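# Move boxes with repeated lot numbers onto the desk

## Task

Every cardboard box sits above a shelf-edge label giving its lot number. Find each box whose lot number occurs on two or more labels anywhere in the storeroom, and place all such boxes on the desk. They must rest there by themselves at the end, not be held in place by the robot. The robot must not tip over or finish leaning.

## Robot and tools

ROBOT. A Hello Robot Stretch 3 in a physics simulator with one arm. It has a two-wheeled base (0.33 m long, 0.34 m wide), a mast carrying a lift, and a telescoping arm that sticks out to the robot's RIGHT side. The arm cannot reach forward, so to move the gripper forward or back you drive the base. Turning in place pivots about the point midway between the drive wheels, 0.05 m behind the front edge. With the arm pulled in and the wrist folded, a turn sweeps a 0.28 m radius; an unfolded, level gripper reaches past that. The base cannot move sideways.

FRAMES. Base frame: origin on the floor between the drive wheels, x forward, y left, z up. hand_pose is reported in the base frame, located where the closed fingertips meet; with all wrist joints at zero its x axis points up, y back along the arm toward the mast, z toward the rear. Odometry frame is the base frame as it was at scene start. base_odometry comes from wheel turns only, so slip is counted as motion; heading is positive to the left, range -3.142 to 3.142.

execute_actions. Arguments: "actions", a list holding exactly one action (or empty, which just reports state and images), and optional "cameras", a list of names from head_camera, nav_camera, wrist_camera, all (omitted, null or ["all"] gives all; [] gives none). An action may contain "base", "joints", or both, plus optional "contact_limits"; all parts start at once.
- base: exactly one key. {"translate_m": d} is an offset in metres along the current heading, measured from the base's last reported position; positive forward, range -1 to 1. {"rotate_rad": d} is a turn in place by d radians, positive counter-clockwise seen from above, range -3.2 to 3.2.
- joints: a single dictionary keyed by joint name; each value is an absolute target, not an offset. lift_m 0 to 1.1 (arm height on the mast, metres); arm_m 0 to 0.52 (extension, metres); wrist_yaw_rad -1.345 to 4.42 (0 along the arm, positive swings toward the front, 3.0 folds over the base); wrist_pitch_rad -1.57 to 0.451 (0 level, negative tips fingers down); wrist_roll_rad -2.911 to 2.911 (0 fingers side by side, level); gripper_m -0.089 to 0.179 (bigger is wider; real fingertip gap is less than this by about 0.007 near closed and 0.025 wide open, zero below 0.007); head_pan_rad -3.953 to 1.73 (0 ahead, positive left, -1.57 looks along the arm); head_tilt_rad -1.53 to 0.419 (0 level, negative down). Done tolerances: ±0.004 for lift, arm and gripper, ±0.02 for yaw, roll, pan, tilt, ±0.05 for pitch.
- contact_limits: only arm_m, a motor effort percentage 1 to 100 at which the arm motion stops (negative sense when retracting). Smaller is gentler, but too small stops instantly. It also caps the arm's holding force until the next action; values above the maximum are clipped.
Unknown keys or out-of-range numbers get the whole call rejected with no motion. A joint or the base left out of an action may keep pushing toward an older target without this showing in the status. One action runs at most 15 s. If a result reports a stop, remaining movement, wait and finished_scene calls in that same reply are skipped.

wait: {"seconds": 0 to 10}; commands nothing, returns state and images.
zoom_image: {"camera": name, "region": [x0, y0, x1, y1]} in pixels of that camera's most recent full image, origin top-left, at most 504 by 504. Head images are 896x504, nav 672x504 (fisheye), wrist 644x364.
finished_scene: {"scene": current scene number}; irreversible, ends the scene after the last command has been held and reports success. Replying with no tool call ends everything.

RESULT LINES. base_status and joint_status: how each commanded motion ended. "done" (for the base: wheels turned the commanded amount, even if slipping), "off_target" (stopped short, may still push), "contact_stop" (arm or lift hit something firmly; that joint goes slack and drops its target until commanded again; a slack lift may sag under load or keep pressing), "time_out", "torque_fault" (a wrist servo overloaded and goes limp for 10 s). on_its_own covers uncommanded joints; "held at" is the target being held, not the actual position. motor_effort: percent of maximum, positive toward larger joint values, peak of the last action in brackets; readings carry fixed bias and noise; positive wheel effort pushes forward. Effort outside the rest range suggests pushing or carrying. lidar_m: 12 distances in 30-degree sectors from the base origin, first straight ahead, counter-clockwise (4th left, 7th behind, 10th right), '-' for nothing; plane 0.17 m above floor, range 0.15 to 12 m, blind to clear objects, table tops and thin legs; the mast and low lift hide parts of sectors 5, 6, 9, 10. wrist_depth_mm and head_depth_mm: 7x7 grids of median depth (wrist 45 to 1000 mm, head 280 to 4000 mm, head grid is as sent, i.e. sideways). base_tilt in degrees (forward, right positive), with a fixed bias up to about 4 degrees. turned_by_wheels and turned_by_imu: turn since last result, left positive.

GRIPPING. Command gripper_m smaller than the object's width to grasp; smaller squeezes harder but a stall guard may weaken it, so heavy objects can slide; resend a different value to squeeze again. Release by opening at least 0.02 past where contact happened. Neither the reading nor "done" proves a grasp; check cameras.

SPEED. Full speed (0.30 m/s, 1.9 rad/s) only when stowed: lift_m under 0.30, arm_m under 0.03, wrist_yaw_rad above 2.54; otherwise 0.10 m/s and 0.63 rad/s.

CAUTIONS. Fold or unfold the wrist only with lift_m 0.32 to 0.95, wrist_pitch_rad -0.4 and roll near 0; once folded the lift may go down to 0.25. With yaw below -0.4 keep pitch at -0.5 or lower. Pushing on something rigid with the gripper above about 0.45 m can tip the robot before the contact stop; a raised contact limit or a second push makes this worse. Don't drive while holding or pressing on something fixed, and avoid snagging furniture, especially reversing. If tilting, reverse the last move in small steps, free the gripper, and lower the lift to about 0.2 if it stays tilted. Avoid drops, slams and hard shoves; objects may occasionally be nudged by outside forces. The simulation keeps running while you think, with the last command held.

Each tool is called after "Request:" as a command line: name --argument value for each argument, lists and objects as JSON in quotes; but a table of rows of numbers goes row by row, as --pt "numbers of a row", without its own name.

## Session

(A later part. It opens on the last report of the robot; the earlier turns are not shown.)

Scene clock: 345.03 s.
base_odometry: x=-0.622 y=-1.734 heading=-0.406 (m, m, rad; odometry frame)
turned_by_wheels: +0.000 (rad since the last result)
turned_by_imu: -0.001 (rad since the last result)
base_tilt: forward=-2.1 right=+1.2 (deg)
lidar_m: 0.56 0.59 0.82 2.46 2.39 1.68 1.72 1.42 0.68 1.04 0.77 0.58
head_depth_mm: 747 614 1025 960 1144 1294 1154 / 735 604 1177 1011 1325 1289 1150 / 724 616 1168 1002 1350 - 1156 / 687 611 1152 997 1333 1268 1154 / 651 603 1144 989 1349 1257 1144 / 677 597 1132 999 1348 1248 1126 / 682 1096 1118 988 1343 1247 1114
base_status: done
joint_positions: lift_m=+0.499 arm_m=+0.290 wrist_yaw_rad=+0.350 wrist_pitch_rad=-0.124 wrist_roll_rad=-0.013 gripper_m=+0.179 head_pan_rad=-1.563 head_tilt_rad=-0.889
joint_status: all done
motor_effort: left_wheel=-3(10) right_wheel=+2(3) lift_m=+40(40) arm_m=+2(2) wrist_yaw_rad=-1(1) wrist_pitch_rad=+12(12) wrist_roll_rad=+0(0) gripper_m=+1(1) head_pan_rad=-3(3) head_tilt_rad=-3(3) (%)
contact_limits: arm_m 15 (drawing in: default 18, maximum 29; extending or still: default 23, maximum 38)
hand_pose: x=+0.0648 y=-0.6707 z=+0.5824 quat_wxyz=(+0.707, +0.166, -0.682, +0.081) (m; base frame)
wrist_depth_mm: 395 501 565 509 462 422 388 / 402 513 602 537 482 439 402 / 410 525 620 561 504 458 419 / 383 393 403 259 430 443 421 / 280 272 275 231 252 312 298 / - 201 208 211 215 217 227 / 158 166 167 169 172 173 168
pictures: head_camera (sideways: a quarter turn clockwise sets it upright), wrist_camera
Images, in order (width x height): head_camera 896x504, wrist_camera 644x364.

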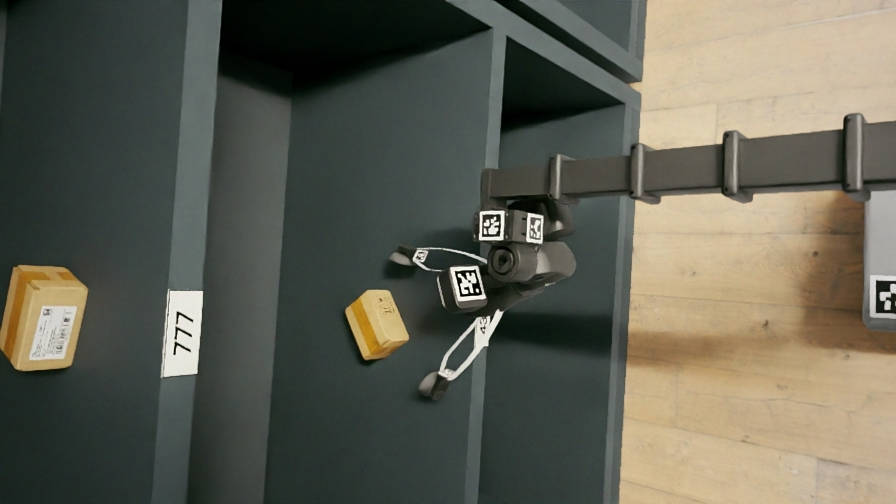

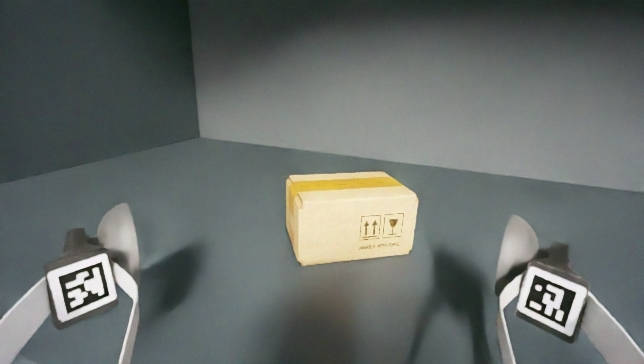

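Request:
execute_actions --actions '[{"joints":{"arm_m":0.378,"lift_m":0.489},"contact_limits":{"arm_m":15}}]' --cameras '["wrist_camera"]'

Scene clock: 350.07 s.
base_odometry: x=-0.622 y=-1.734 heading=-0.406 (m, m, rad; odometry frame)
turned_by_wheels: +0.000 (rad since the last result)
turned_by_imu: +0.000 (rad since the last result)
base_tilt: forward=-2.1 right=+1.5 (deg)
lidar_m: 0.56 0.59 0.82 2.45 2.00 1.68 1.71 1.41 0.68 1.04 0.77 0.58
head_depth_mm: 745 613 1019 957 1137 1288 1152 / 735 605 1184 1003 1325 1285 1151 / 722 616 1165 1025 1368 - - / 687 612 1152 1038 1353 1272 1152 / 651 601 1141 982 1350 1258 1137 / 677 596 1134 975 1336 1258 1128 / 679 1098 1125 990 1332 1248 1117
base_status: not commanded
joint_positions: lift_m=+0.490 arm_m=+0.378 wrist_yaw_rad=+0.350 wrist_pitch_rad=-0.124 wrist_roll_rad=-0.013 gripper_m=+0.179 head_pan_rad=-1.563 head_tilt_rad=-0.889
joint_status: all done
motor_effort: left_wheel=-4(4) right_wheel=+1(2) lift_m=+13(34) arm_m=+2(2) wrist_yaw_rad=+0(1) wrist_pitch_rad=+12(11) wrist_roll_rad=+0(0) gripper_m=+0(0) head_pan_rad=-3(3) head_tilt_rad=-4(4) (%)
contact_limits: arm_m 15 (drawing in: default 18, maximum 29; extending or still: default 23, maximum 38)
hand_pose: x=+0.0648 y=-0.7587 z=+0.5727 quat_wxyz=(+0.707, +0.166, -0.682, +0.081) (m; base frame)
wrist_depth_mm: 394 492 469 421 381 351 322 / 401 512 496 439 401 366 333 / 411 507 517 464 419 378 347 / 353 362 373 382 395 379 357 / 259 251 160 151 248 286 276 / - 185 141 150 181 200 210 / 146 153 149 154 159 160 156
pictures: wrist_camera
Images, in order (width x height): wrist_camera 644x364.

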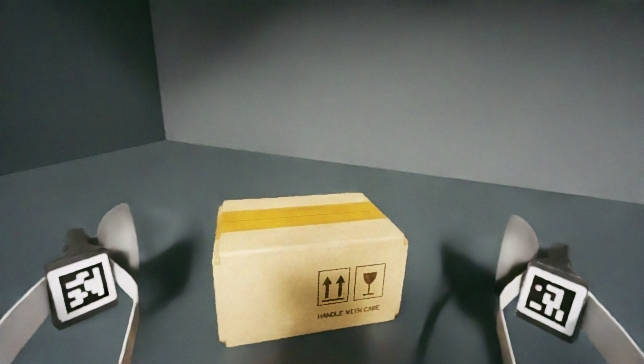

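Request:
execute_actions --actions '[{"joints":{"gripper_m":0.05}}]' --cameras '[]'

Request:
execute_actions --actions '[{"joints":{"lift_m":0.52}}]' --cameras '[]'

Request:
execute_actions --actions '[{"joints":{"arm_m":0}}]' --cameras '["wrist_camera","nav_camera"]'

Scene clock: 356.30 s.
base_odometry: x=-0.622 y=-1.734 heading=-0.406 (m, m, rad; odometry frame)
turned_by_wheels: +0.000 (rad since the last result)
turned_by_imu: +0.000 (rad since the last result)
base_tilt: forward=-2.0 right=+1.3 (deg)
lidar_m: 0.56 0.59 0.82 2.46 2.40 1.68 1.72 1.42 0.68 1.04 0.77 0.58
head_depth_mm: 748 615 1023 961 1138 1294 1156 / 735 604 1180 1010 1328 1280 1146 / 723 615 1164 1028 1365 - - / 687 612 1155 1019 1359 1267 1150 / 654 603 1145 982 1353 1258 1137 / 677 596 1130 996 1343 1257 1121 / 681 1096 1117 993 1341 1245 1118
base_status: not commanded
joint_positions: lift_m=+0.490 arm_m=+0.378 wrist_yaw_rad=+0.350 wrist_pitch_rad=-0.124 wrist_roll_rad=-0.013 gripper_m=+0.051 head_pan_rad=-1.563 head_tilt_rad=-0.889
joint_status: all done
motor_effort: left_wheel=-3(4) right_wheel=+2(2) lift_m=+13(12) arm_m=+2(1) wrist_yaw_rad=+0(1) wrist_pitch_rad=+12(11) wrist_roll_rad=+0(0) gripper_m=-23(100) head_pan_rad=-3(3) head_tilt_rad=-3(4) (%)
hand_pose: x=+0.0648 y=-0.7587 z=+0.5727 quat_wxyz=(+0.707, +0.166, -0.682, +0.081) (m; base frame)
wrist_depth_mm: 394 495 473 425 381 349 324 / 401 513 498 443 402 364 335 / 409 509 519 460 416 380 345 / 353 363 374 384 395 381 354 / 245 248 149 151 164 271 274 / 187 198 140 150 164 202 204 / 152 153 148 153 158 160 163
pictures: none
No camera images: the call's "cameras" was empty. Leave "cameras" out to get every camera's image.

Scene clock: 357.37 s.
base_odometry: x=-0.622 y=-1.734 heading=-0.406 (m, m, rad; odometry frame)
turned_by_wheels: +0.000 (rad since the last result)
turned_by_imu: +0.000 (rad since the last result)
base_tilt: forward=-2.0 right=+1.3 (deg)
lidar_m: 0.56 0.59 0.82 2.46 2.39 1.69 1.72 1.41 0.68 1.04 0.77 0.58
head_depth_mm: 748 613 1019 959 1138 1304 1151 / 739 605 1177 1011 1326 1291 1155 / 724 617 1165 1028 1385 1284 1156 / 687 610 1155 1047 1353 1270 1155 / 653 602 1139 972 1348 1260 1137 / 677 596 1130 996 1348 1248 1117 / 679 1095 1119 992 1338 1247 1120
base_status: not commanded
joint_positions: lift_m=+0.519 arm_m=+0.378 wrist_yaw_rad=+0.350 wrist_pitch_rad=-0.126 wrist_roll_rad=-0.013 gripper_m=+0.051 head_pan_rad=-1.563 head_tilt_rad=-0.889
joint_status: all done
motor_effort: left_wheel=-4(3) right_wheel=+1(2) lift_m=+40(41) arm_m=+2(2) wrist_yaw_rad=+0(1) wrist_pitch_rad=+13(13) wrist_roll_rad=+0(0) gripper_m=-23(24) head_pan_rad=-3(3) head_tilt_rad=-4(3) (%)
hand_pose: x=+0.0647 y=-0.7586 z=+0.6018 quat_wxyz=(+0.708, +0.167, -0.682, +0.080) (m; base frame)
wrist_depth_mm: 393 499 473 422 384 350 322 / 401 510 498 445 398 364 333 / 410 524 525 466 416 379 346 / 400 447 459 467 427 395 363 / 303 307 149 151 164 334 344 / 231 245 139 150 164 250 254 / 188 189 179 180 196 198 201
pictures: none
No camera images: the call's "cameras" was empty. Leave "cameras" out to get every camera's image.

Scene clock: 361.33 s.
base_odometry: x=-0.622 y=-1.734 heading=-0.406 (m, m, rad; odometry frame)
turned_by_wheels: +0.000 (rad since the last result)
turned_by_imu: +0.000 (rad since the last result)
base_tilt: forward=-2.0 right=+1.5 (deg)
lidar_m: 0.56 0.59 0.82 2.45 2.00 1.68 1.72 1.41 0.68 1.04 0.77 0.58
head_depth_mm: 747 615 1021 959 1135 1292 1155 / 737 606 1173 1007 1328 1284 1155 / 724 615 1167 1005 1367 1271 - / 687 612 1153 992 1354 1284 - / 652 601 1143 988 1338 1291 1127 / 679 595 1131 998 1343 1251 1120 / 680 1100 1121 989 1330 1238 1117
base_status: not commanded
joint_positions: lift_m=+0.519 arm_m=+0.003 wrist_yaw_rad=+0.350 wrist_pitch_rad=-0.127 wrist_roll_rad=-0.013 gripper_m=+0.051 head_pan_rad=-1.563 head_tilt_rad=-0.889
joint_status: all done
joint sent to its limit — the command would take arm_m past its lower limit, so that joint was sent only as far as its limit.
motor_effort: left_wheel=-3(3) right_wheel=+2(1) lift_m=+41(40) arm_m=-3(5) wrist_yaw_rad=+0(1) wrist_pitch_rad=+13(13) wrist_roll_rad=+1(1) gripper_m=-23(23) head_pan_rad=-3(3) head_tilt_rad=-3(3) (%)
hand_pose: x=+0.0647 y=-0.3837 z=+0.6016 quat_wxyz=(+0.708, +0.167, -0.682, +0.080) (m; base frame)
wrist_depth_mm: 456 507 720 804 727 667 609 / 469 528 738 847 774 694 635 / 482 541 723 846 771 730 657 / 492 546 481 479 492 510 527 / 499 585 149 152 164 346 344 / 516 607 139 150 164 810 629 / 524 664 733 739 813 821 710
pictures: nav_camera (sideways: a quarter turn counterclockwise sets it upright), wrist_camera
Images, in order (width x height): nav_camera 672x504, wrist_camera 644x364.

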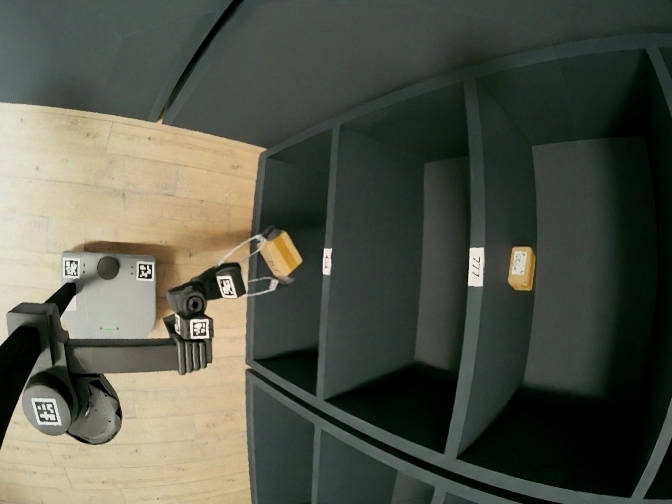

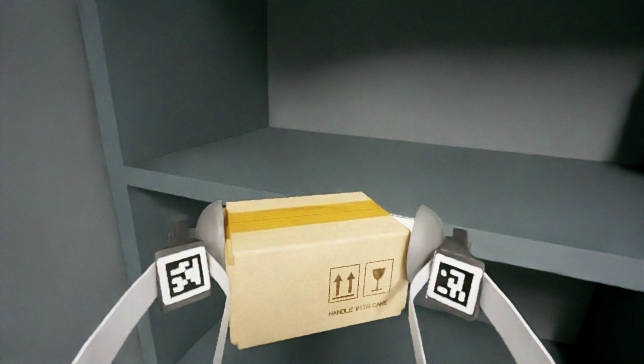

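Request:
execute_actions --actions '[{"joints":{"wrist_yaw_rad":2.62,"wrist_pitch_rad":-0.4}}]' --cameras '[]'

Request:
execute_actions --actions '[{"base":{"rotate_rad":-1.30},"joints":{"lift_m":0.285}}]' --cameras '[]'

Request:
execute_actions --actions '[{"base":{"translate_m":-1.0}}]' --cameras '[]'

Request:
execute_actions --actions '[{"base":{"translate_m":-0.478}}]' --cameras '[]'

Request:
execute_actions --actions '[{"base":{"rotate_rad":-0.294},"joints":{"lift_m":0.78,"head_tilt_rad":-0.7}}]'

Scene clock: 375.13 s.
base_odometry: x=-0.622 y=-1.734 heading=-0.406 (m, m, rad; odometry frame)
turned_by_wheels: +0.000 (rad since the last result)
turned_by_imu: +0.000 (rad since the last result)
base_tilt: forward=-2.0 right=+1.4 (deg)
lidar_m: 0.56 0.59 0.82 2.46 2.39 1.68 1.72 1.42 0.68 1.04 0.77 0.58
head_depth_mm: 749 613 1021 960 1137 1301 1151 / 736 606 1177 1007 1329 1289 1158 / 726 616 1167 1004 1365 1276 - / 688 612 1153 991 1353 1271 - / 652 603 1142 990 1344 1279 1127 / 679 596 1132 995 1340 1256 1123 / 681 1096 1123 990 1335 1237 1114
base_status: not commanded
joint_positions: lift_m=+0.519 arm_m=+0.003 wrist_yaw_rad=+2.618 wrist_pitch_rad=-0.422 wrist_roll_rad=-0.013 gripper_m=+0.051 head_pan_rad=-1.563 head_tilt_rad=-0.889
joint_status: all done
motor_effort: left_wheel=-3(3) right_wheel=+1(1) lift_m=+40(40) arm_m=-3(4) wrist_yaw_rad=+3(4) wrist_pitch_rad=+11(14) wrist_roll_rad=+1(0) gripper_m=-23(23) head_pan_rad=-3(3) head_tilt_rad=-3(3) (%)
hand_pose: x=+0.0907 y=+0.0461 z=+0.5311 quat_wxyz=(+0.323, +0.702, -0.033, +0.634) (m; base frame)
wrist_depth_mm: - - - - 701 524 420 / - - - - 734 548 436 / - - - - 786 572 452 / - - - - 828 600 468 / 911 914 149 151 165 616 482 / 802 803 139 150 164 619 500 / - 674 650 653 697 680 520
pictures: none
No camera images: the call's "cameras" was empty. Leave "cameras" out to get every camera's image.

Scene clock: 378.30 s.
base_odometry: x=-0.622 y=-1.734 heading=-1.705 (m, m, rad; odometry frame)
turned_by_wheels: -1.300 (rad since the last result)
turned_by_imu: -1.296 (rad since the last result)
base_tilt: forward=-1.9 right=+1.0 (deg)
lidar_m: 0.94 0.64 0.56 0.56 0.66 1.19 2.66 1.68 1.72 1.42 0.69 0.73
head_depth_mm: 1498 1713 1918 1711 1477 1293 1157 / 1535 1770 1960 1704 1461 1291 1149 / 1585 1824 1995 1698 1458 1275 1162 / 1641 1918 1998 1667 1445 1272 1170 / 1699 1941 1927 1662 1430 1266 1139 / 1287 1414 1721 1610 1420 1248 1112 / 1322 1364 1212 1532 1385 1239 1113
base_status: done
joint_positions: lift_m=+0.286 arm_m=+0.003 wrist_yaw_rad=+2.618 wrist_pitch_rad=-0.424 wrist_roll_rad=-0.013 gripper_m=+0.051 head_pan_rad=-1.563 head_tilt_rad=-0.890
joint_status: all done
motor_effort: left_wheel=+4(13) right_wheel=-1(6) lift_m=+13(35) arm_m=-4(3) wrist_yaw_rad=+2(1) wrist_pitch_rad=+11(11) wrist_roll_rad=+0(1) gripper_m=-23(22) head_pan_rad=-3(3) head_tilt_rad=-3(3) (%)
hand_pose: x=+0.0905 y=+0.0459 z=+0.2970 quat_wxyz=(+0.323, +0.702, -0.033, +0.634) (m; base frame)
wrist_depth_mm: 490 513 542 580 612 639 624 / 532 557 593 635 678 696 705 / 575 606 651 701 749 761 775 / 628 662 697 728 763 693 630 / 581 587 149 151 164 614 556 / 507 509 138 150 165 520 510 / - - 147 413 439 444 451
pictures: none
No camera images: the call's "cameras" was empty. Leave "cameras" out to get every camera's image.

Scene clock: 383.23 s.
base_odometry: x=-0.488 y=-0.743 heading=-1.705 (m, m, rad; odometry frame)
turned_by_wheels: +0.000 (rad since the last result)
turned_by_imu: -0.005 (rad since the last result)
base_tilt: forward=-2.2 right=+1.4 (deg)
lidar_m: 1.63 0.97 0.85 0.85 0.99 1.78 2.74 1.04 1.00 1.45 1.69 1.55
head_depth_mm: 1256 1099 890 1623 1469 1291 1156 / 1298 1465 1624 1620 1445 1280 1145 / 1333 1528 1817 1690 1450 1279 1156 / 1347 1569 1835 1669 1444 1262 1161 / 1393 1627 1857 1652 1433 1264 1144 / 1445 1687 1889 1643 1414 1246 1117 / 1489 1761 1919 1627 1409 1247 1112
base_status: done
joint_positions: lift_m=+0.286 arm_m=+0.003 wrist_yaw_rad=+2.619 wrist_pitch_rad=-0.424 wrist_roll_rad=-0.013 gripper_m=+0.051 head_pan_rad=-1.563 head_tilt_rad=-0.890
joint_status: not commanded
motor_effort: left_wheel=+3(9) right_wheel=-2(7) lift_m=+13(14) arm_m=-3(3) wrist_yaw_rad=+1(1) wrist_pitch_rad=+11(11) wrist_roll_rad=+1(0) gripper_m=-23(23) head_pan_rad=-3(3) head_tilt_rad=-3(3) (%)
hand_pose: x=+0.0904 y=+0.0460 z=+0.2970 quat_wxyz=(+0.323, +0.702, -0.033, +0.634) (m; base frame)
wrist_depth_mm: 734 763 812 850 916 986 - / 784 821 885 959 - - - / 841 877 931 952 979 997 - / 703 711 731 745 751 760 784 / 580 583 149 152 164 618 630 / 503 504 139 150 164 519 519 / - - 147 413 442 447 453
pictures: none
No camera images: the call's "cameras" was empty. Leave "cameras" out to get every camera's image.

Scene clock: 386.57 s.
base_odometry: x=-0.424 y=-0.270 heading=-1.705 (m, m, rad; odometry frame)
turned_by_wheels: +0.000 (rad since the last result)
turned_by_imu: -0.002 (rad since the last result)
base_tilt: forward=-2.2 right=+1.3 (deg)
lidar_m: 1.89 1.12 0.98 0.98 1.15 2.29 2.29 0.95 0.68 0.90 1.54 2.01
head_depth_mm: 1135 1104 891 762 1442 1294 1154 / 1163 1091 882 775 1461 1282 1144 / 1192 1073 832 787 1452 1275 1167 / 1222 1063 845 1555 1450 1269 1175 / 1256 1051 856 1501 1407 1263 1141 / 1313 1472 848 1612 1417 1254 1123 / 1358 1582 861 1617 1410 1245 1118
base_status: done
joint_positions: lift_m=+0.286 arm_m=+0.003 wrist_yaw_rad=+2.619 wrist_pitch_rad=-0.424 wrist_roll_rad=-0.013 gripper_m=+0.051 head_pan_rad=-1.563 head_tilt_rad=-0.890
joint_status: not commanded
motor_effort: left_wheel=+4(10) right_wheel=-1(6) lift_m=+14(12) arm_m=-3(3) wrist_yaw_rad=+1(2) wrist_pitch_rad=+12(11) wrist_roll_rad=+0(0) gripper_m=-23(22) head_pan_rad=-3(3) head_tilt_rad=-3(4) (%)
hand_pose: x=+0.0904 y=+0.0460 z=+0.2970 quat_wxyz=(+0.323, +0.702, -0.033, +0.634) (m; base frame)
wrist_depth_mm: 840 886 942 - - - - / 916 956 - - - - - / 904 912 960 966 975 - - / 703 717 726 730 757 761 776 / 575 583 149 151 165 625 625 / 502 505 139 150 165 520 520 / - - 147 411 441 445 451
pictures: none
No camera images: the call's "cameras" was empty. Leave "cameras" out to get every camera's image.

Scene clock: 391.90 s.
base_odometry: x=-0.424 y=-0.270 heading=-1.999 (m, m, rad; odometry frame)
turned_by_wheels: -0.294 (rad since the last result)
turned_by_imu: -0.293 (rad since the last result)
base_tilt: forward=-2.3 right=+1.5 (deg)
lidar_m: 2.01 1.41 1.02 0.98 1.01 1.38 2.28 1.25 0.68 0.89 0.90 1.83
head_depth_mm: 1132 1276 1201 910 803 1396 - / 1134 1272 1183 902 797 1393 - / 1127 1271 1164 892 791 1358 - / 1122 1276 1150 883 783 1381 - / 1122 1267 1136 851 776 1398 - / 1123 1269 1121 845 1378 1362 1185 / 1122 1269 1105 863 1316 1351 1164
base_status: done
joint_positions: lift_m=+0.779 arm_m=+0.003 wrist_yaw_rad=+2.619 wrist_pitch_rad=-0.424 wrist_roll_rad=-0.013 gripper_m=+0.051 head_pan_rad=-1.563 head_tilt_rad=-0.704
joint_status: all done
motor_effort: left_wheel=+3(14) right_wheel=-2(7) lift_m=+41(41) arm_m=-3(3) wrist_yaw_rad=+1(1) wrist_pitch_rad=+11(11) wrist_roll_rad=+0(1) gripper_m=-23(23) head_pan_rad=-3(3) head_tilt_rad=+2(12) (%)
hand_pose: x=+0.0904 y=+0.0460 z=+0.7906 quat_wxyz=(+0.323, +0.702, -0.032, +0.634) (m; base frame)
wrist_depth_mm: 777 872 991 - - - - / 819 933 - - - - - / 896 - - - - - - / 969 - - - - - - / - - 149 151 164 - - / - - 139 150 164 - - / - 955 923 925 977 985 -
pictures: head_camera (sideways: a quarter turn clockwise sets it upright), nav_camera (sideways: a quarter turn counterclockwise sets it upright), wrist_camera
Images, in order (width x height): head_camera 896x504, nav_camera 672x504, wrist_camera 644x364.

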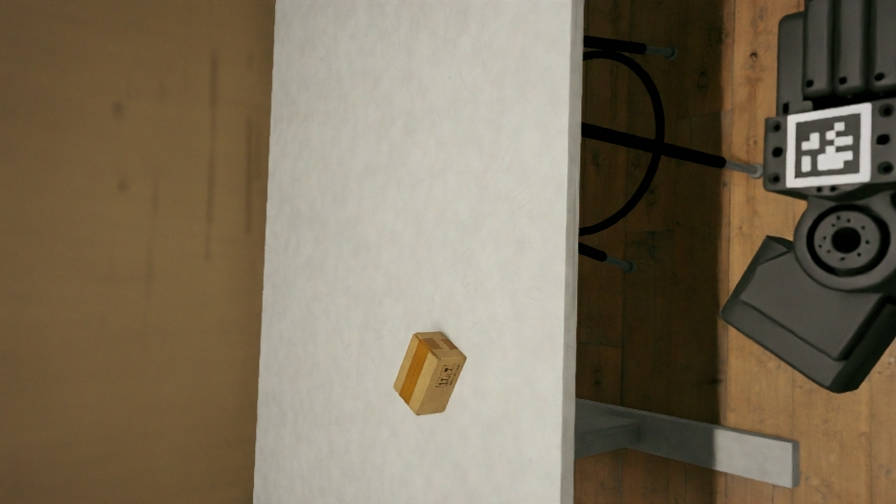

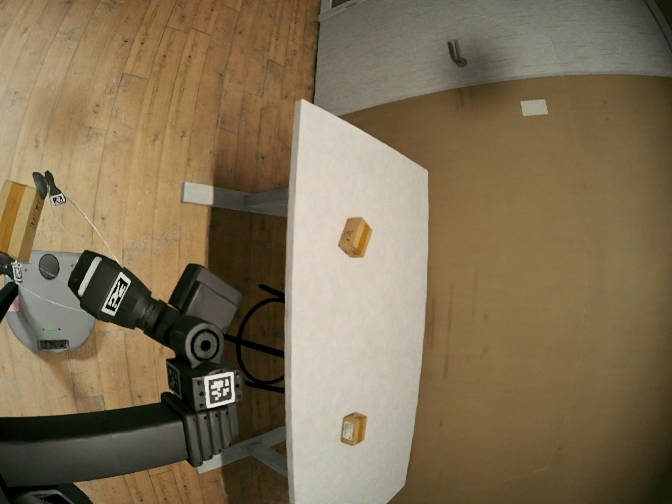

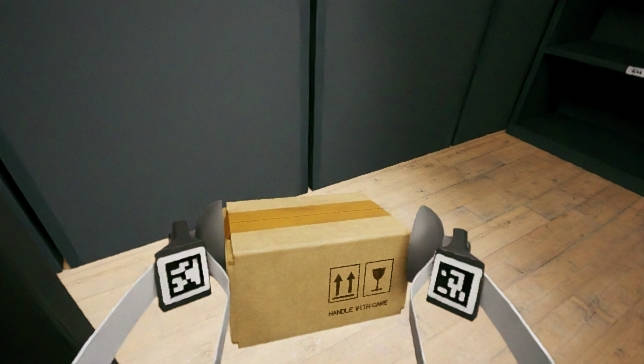

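Back up a bit for margin from the near box.

Request:
execute_actions --actions '[{"base":{"translate_m":-0.1},"joints":{"wrist_yaw_rad":0,"wrist_pitch_rad":-0.1,"arm_m":0.33,"lift_m":0.75}}]' --cameras '["head_camera"]'

Request:
execute_actions --actions '[{"joints":{"lift_m":0.68}}]' --cameras '["head_camera"]'

Scene clock: 400.93 s.
base_odometry: x=-0.382 y=-0.179 heading=-1.999 (m, m, rad; odometry frame)
turned_by_wheels: +0.000 (rad since the last result)
turned_by_imu: -0.001 (rad since the last result)
base_tilt: forward=-2.1 right=+1.2 (deg)
lidar_m: 2.11 1.41 1.02 0.98 1.01 1.38 2.18 1.89 0.90 0.66 0.94 1.83
head_depth_mm: 1133 1280 1191 884 803 1447 1245 / 1129 1273 1180 933 - - 1186 / 1127 1273 1170 - 926 1353 1201 / 1122 1264 1155 - 780 1375 1199 / 1121 1266 1139 876 1458 1377 1189 / 1121 1272 1118 846 1496 1361 1181 / 1122 1265 1104 835 1319 1347 1172
base_status: done
joint_positions: lift_m=+0.751 arm_m=+0.330 wrist_yaw_rad=+0.001 wrist_pitch_rad=-0.133 wrist_roll_rad=-0.013 gripper_m=+0.051 head_pan_rad=-1.563 head_tilt_rad=-0.704
joint_status: all done
motor_effort: left_wheel=+3(6) right_wheel=-1(5) lift_m=+13(36) arm_m=+2(4) wrist_yaw_rad=+1(2) wrist_pitch_rad=+16(16) wrist_roll_rad=+0(0) gripper_m=-24(23) head_pan_rad=-3(3) head_tilt_rad=+1(1) (%)
hand_pose: x=-0.0213 y=-0.7254 z=+0.8314 quat_wxyz=(+0.711, +0.048, -0.700, -0.047) (m; base frame)
wrist_depth_mm: 681 683 691 701 697 692 702 / 716 723 713 725 725 734 733 / 760 758 752 768 767 766 783 / 559 568 593 608 620 644 662 / 386 394 148 151 165 430 436 / 297 315 139 150 165 322 327 / 242 244 230 232 251 255 260
pictures: head_camera (sideways: a quarter turn clockwise sets it upright)
Images, in order (width x height): head_camera 896x504.

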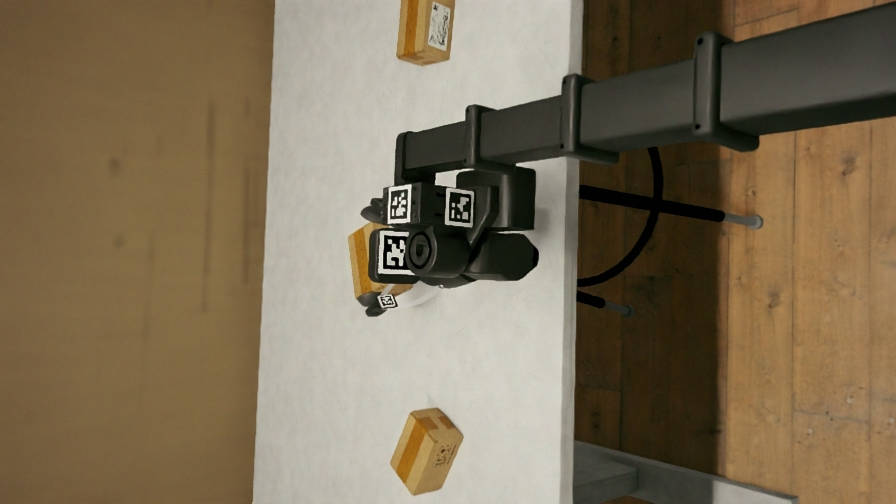

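Scene clock: 402.40 s.
base_odometry: x=-0.382 y=-0.179 heading=-1.999 (m, m, rad; odometry frame)
turned_by_wheels: +0.000 (rad since the last result)
turned_by_imu: +0.000 (rad since the last result)
base_tilt: forward=-2.0 right=+1.3 (deg)
lidar_m: 2.12 1.41 1.02 0.98 1.02 1.38 2.18 1.89 0.90 0.66 0.94 1.83
head_depth_mm: 1129 1275 1189 885 803 1411 1217 / 1133 1275 1177 904 795 1416 - / 1131 1272 1166 953 1532 1354 1186 / 1125 1272 1151 892 1532 1375 1192 / 1126 1267 1134 870 1458 1365 1185 / 1124 1262 1124 848 1492 1364 1177 / 1125 1261 1107 833 1320 1344 1171
base_status: not commanded
joint_positions: lift_m=+0.681 arm_m=+0.330 wrist_yaw_rad=+0.001 wrist_pitch_rad=-0.133 wrist_roll_rad=-0.013 gripper_m=+0.051 head_pan_rad=-1.563 head_tilt_rad=-0.704
joint_status: all done
motor_effort: left_wheel=+3(3) right_wheel=-1(1) lift_m=+14(14) arm_m=+2(2) wrist_yaw_rad=-1(0) wrist_pitch_rad=+16(16) wrist_roll_rad=+0(0) gripper_m=-22(23) head_pan_rad=-3(3) head_tilt_rad=+2(2) (%)
hand_pose: x=-0.0213 y=-0.7254 z=+0.7614 quat_wxyz=(+0.711, +0.048, -0.700, -0.047) (m; base frame)
wrist_depth_mm: 673 682 688 691 679 704 691 / 716 708 719 725 719 735 729 / 619 648 680 746 755 753 759 / 357 363 371 383 398 407 424 / 247 251 149 152 164 273 277 / 190 201 139 150 164 205 208 / 154 156 150 154 161 163 166
pictures: head_camera (sideways: a quarter turn clockwise sets it upright)
Images, in order (width x height): head_camera 896x504.

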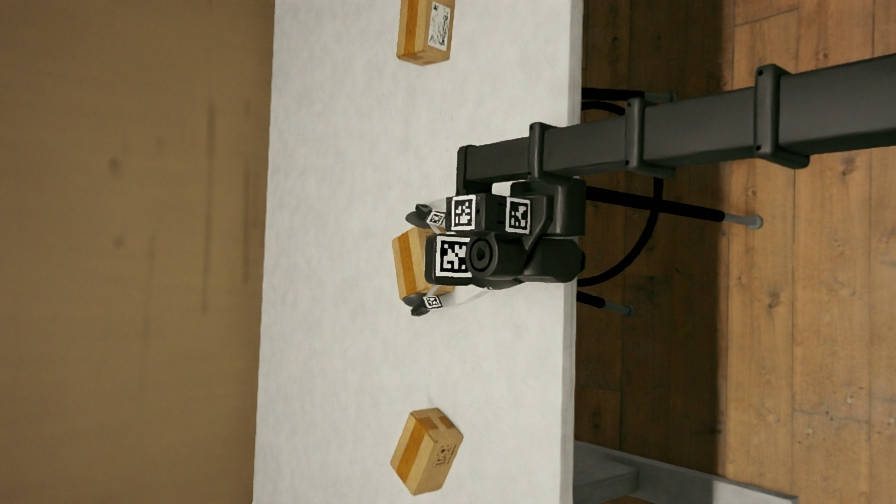

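Request:
execute_actions --actions '[{"joints":{"gripper_m":0.16}}]' --cameras '[]'

Request:
execute_actions --actions '[{"joints":{"arm_m":0.1,"lift_m":0.70}}]' --cameras '["head_camera"]'

Scene clock: 407.03 s.
base_odometry: x=-0.382 y=-0.179 heading=-1.999 (m, m, rad; odometry frame)
turned_by_wheels: +0.000 (rad since the last result)
turned_by_imu: +0.000 (rad since the last result)
base_tilt: forward=-1.9 right=+1.3 (deg)
lidar_m: 2.12 1.41 1.02 0.98 1.02 1.38 2.18 1.89 0.90 0.65 0.94 1.83
head_depth_mm: 1135 1276 1195 883 804 1409 1218 / 1131 1273 1179 904 792 1417 - / 1128 1276 1166 952 1526 1357 1197 / 1122 1270 1148 952 1534 1376 1195 / 1123 1264 1126 874 1455 1371 1186 / 1130 1263 1117 847 1497 1357 1177 / 1121 1262 1109 835 1324 1340 1178
base_status: not commanded
joint_positions: lift_m=+0.681 arm_m=+0.330 wrist_yaw_rad=+0.001 wrist_pitch_rad=-0.126 wrist_roll_rad=-0.013 gripper_m=+0.160 head_pan_rad=-1.563 head_tilt_rad=-0.704
joint_status: all done
motor_effort: left_wheel=+3(3) right_wheel=-1(1) lift_m=+13(13) arm_m=+2(1) wrist_yaw_rad=+0(1) wrist_pitch_rad=+12(16) wrist_roll_rad=+0(0) gripper_m=+1(99) head_pan_rad=-3(3) head_tilt_rad=+2(1) (%)
hand_pose: x=-0.0213 y=-0.7259 z=+0.7633 quat_wxyz=(+0.711, +0.045, -0.701, -0.044) (m; base frame)
wrist_depth_mm: 686 694 686 679 698 699 696 / 723 720 725 732 726 728 728 / 660 687 746 746 753 756 757 / 365 374 383 394 408 422 439 / 253 272 182 160 258 296 285 / 202 187 143 150 187 - 212 / 151 158 150 156 164 160 169
pictures: none
No camera images: the call's "cameras" was empty. Leave "cameras" out to get every camera's image.

Scene clock: 409.97 s.
base_odometry: x=-0.382 y=-0.179 heading=-1.999 (m, m, rad; odometry frame)
turned_by_wheels: +0.000 (rad since the last result)
turned_by_imu: +0.000 (rad since the last result)
base_tilt: forward=-2.3 right=+1.4 (deg)
lidar_m: 2.11 1.41 1.02 0.98 1.02 1.38 2.18 1.89 0.90 0.65 0.94 1.82
head_depth_mm: 1129 1275 1197 886 804 1412 1239 / 1126 1277 1178 902 798 1451 - / 1129 1281 1163 896 793 - 1146 / 1136 1269 1152 860 758 - 1150 / 1130 1264 1137 873 1455 1362 1188 / 1123 1269 1127 849 1494 1361 1188 / 1126 1270 1107 833 1316 1348 1176
base_status: not commanded
joint_positions: lift_m=+0.699 arm_m=+0.100 wrist_yaw_rad=+0.000 wrist_pitch_rad=-0.124 wrist_roll_rad=-0.013 gripper_m=+0.160 head_pan_rad=-1.563 head_tilt_rad=-0.704
joint_status: all done
motor_effort: left_wheel=+3(3) right_wheel=-2(2) lift_m=+39(42) arm_m=-4(3) wrist_yaw_rad=+0(0) wrist_pitch_rad=+12(12) wrist_roll_rad=+0(0) gripper_m=+1(0) head_pan_rad=-3(3) head_tilt_rad=+2(1) (%)
hand_pose: x=-0.0214 y=-0.4965 z=+0.7823 quat_wxyz=(+0.711, +0.045, -0.701, -0.044) (m; base frame)
wrist_depth_mm: 915 888 913 912 904 911 912 / 952 942 972 955 953 978 977 / 979 806 840 902 942 994 - / 381 366 449 384 477 443 404 / 294 316 306 311 316 343 331 / 234 218 231 234 238 - 246 / 651 208 209 210 212 633 215
pictures: head_camera (sideways: a quarter turn clockwise sets it upright)
Images, in order (width x height): head_camera 896x504.

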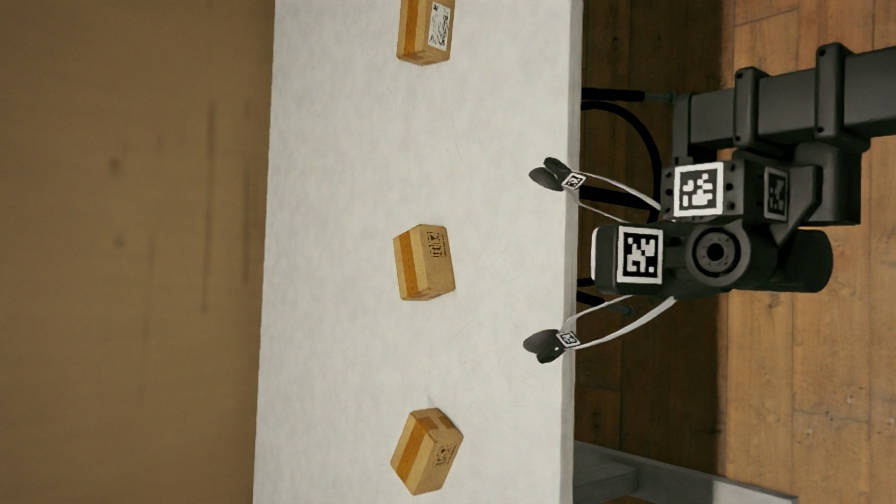

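Request:
finished_scene --scene 2

The scene is finished: the task was done.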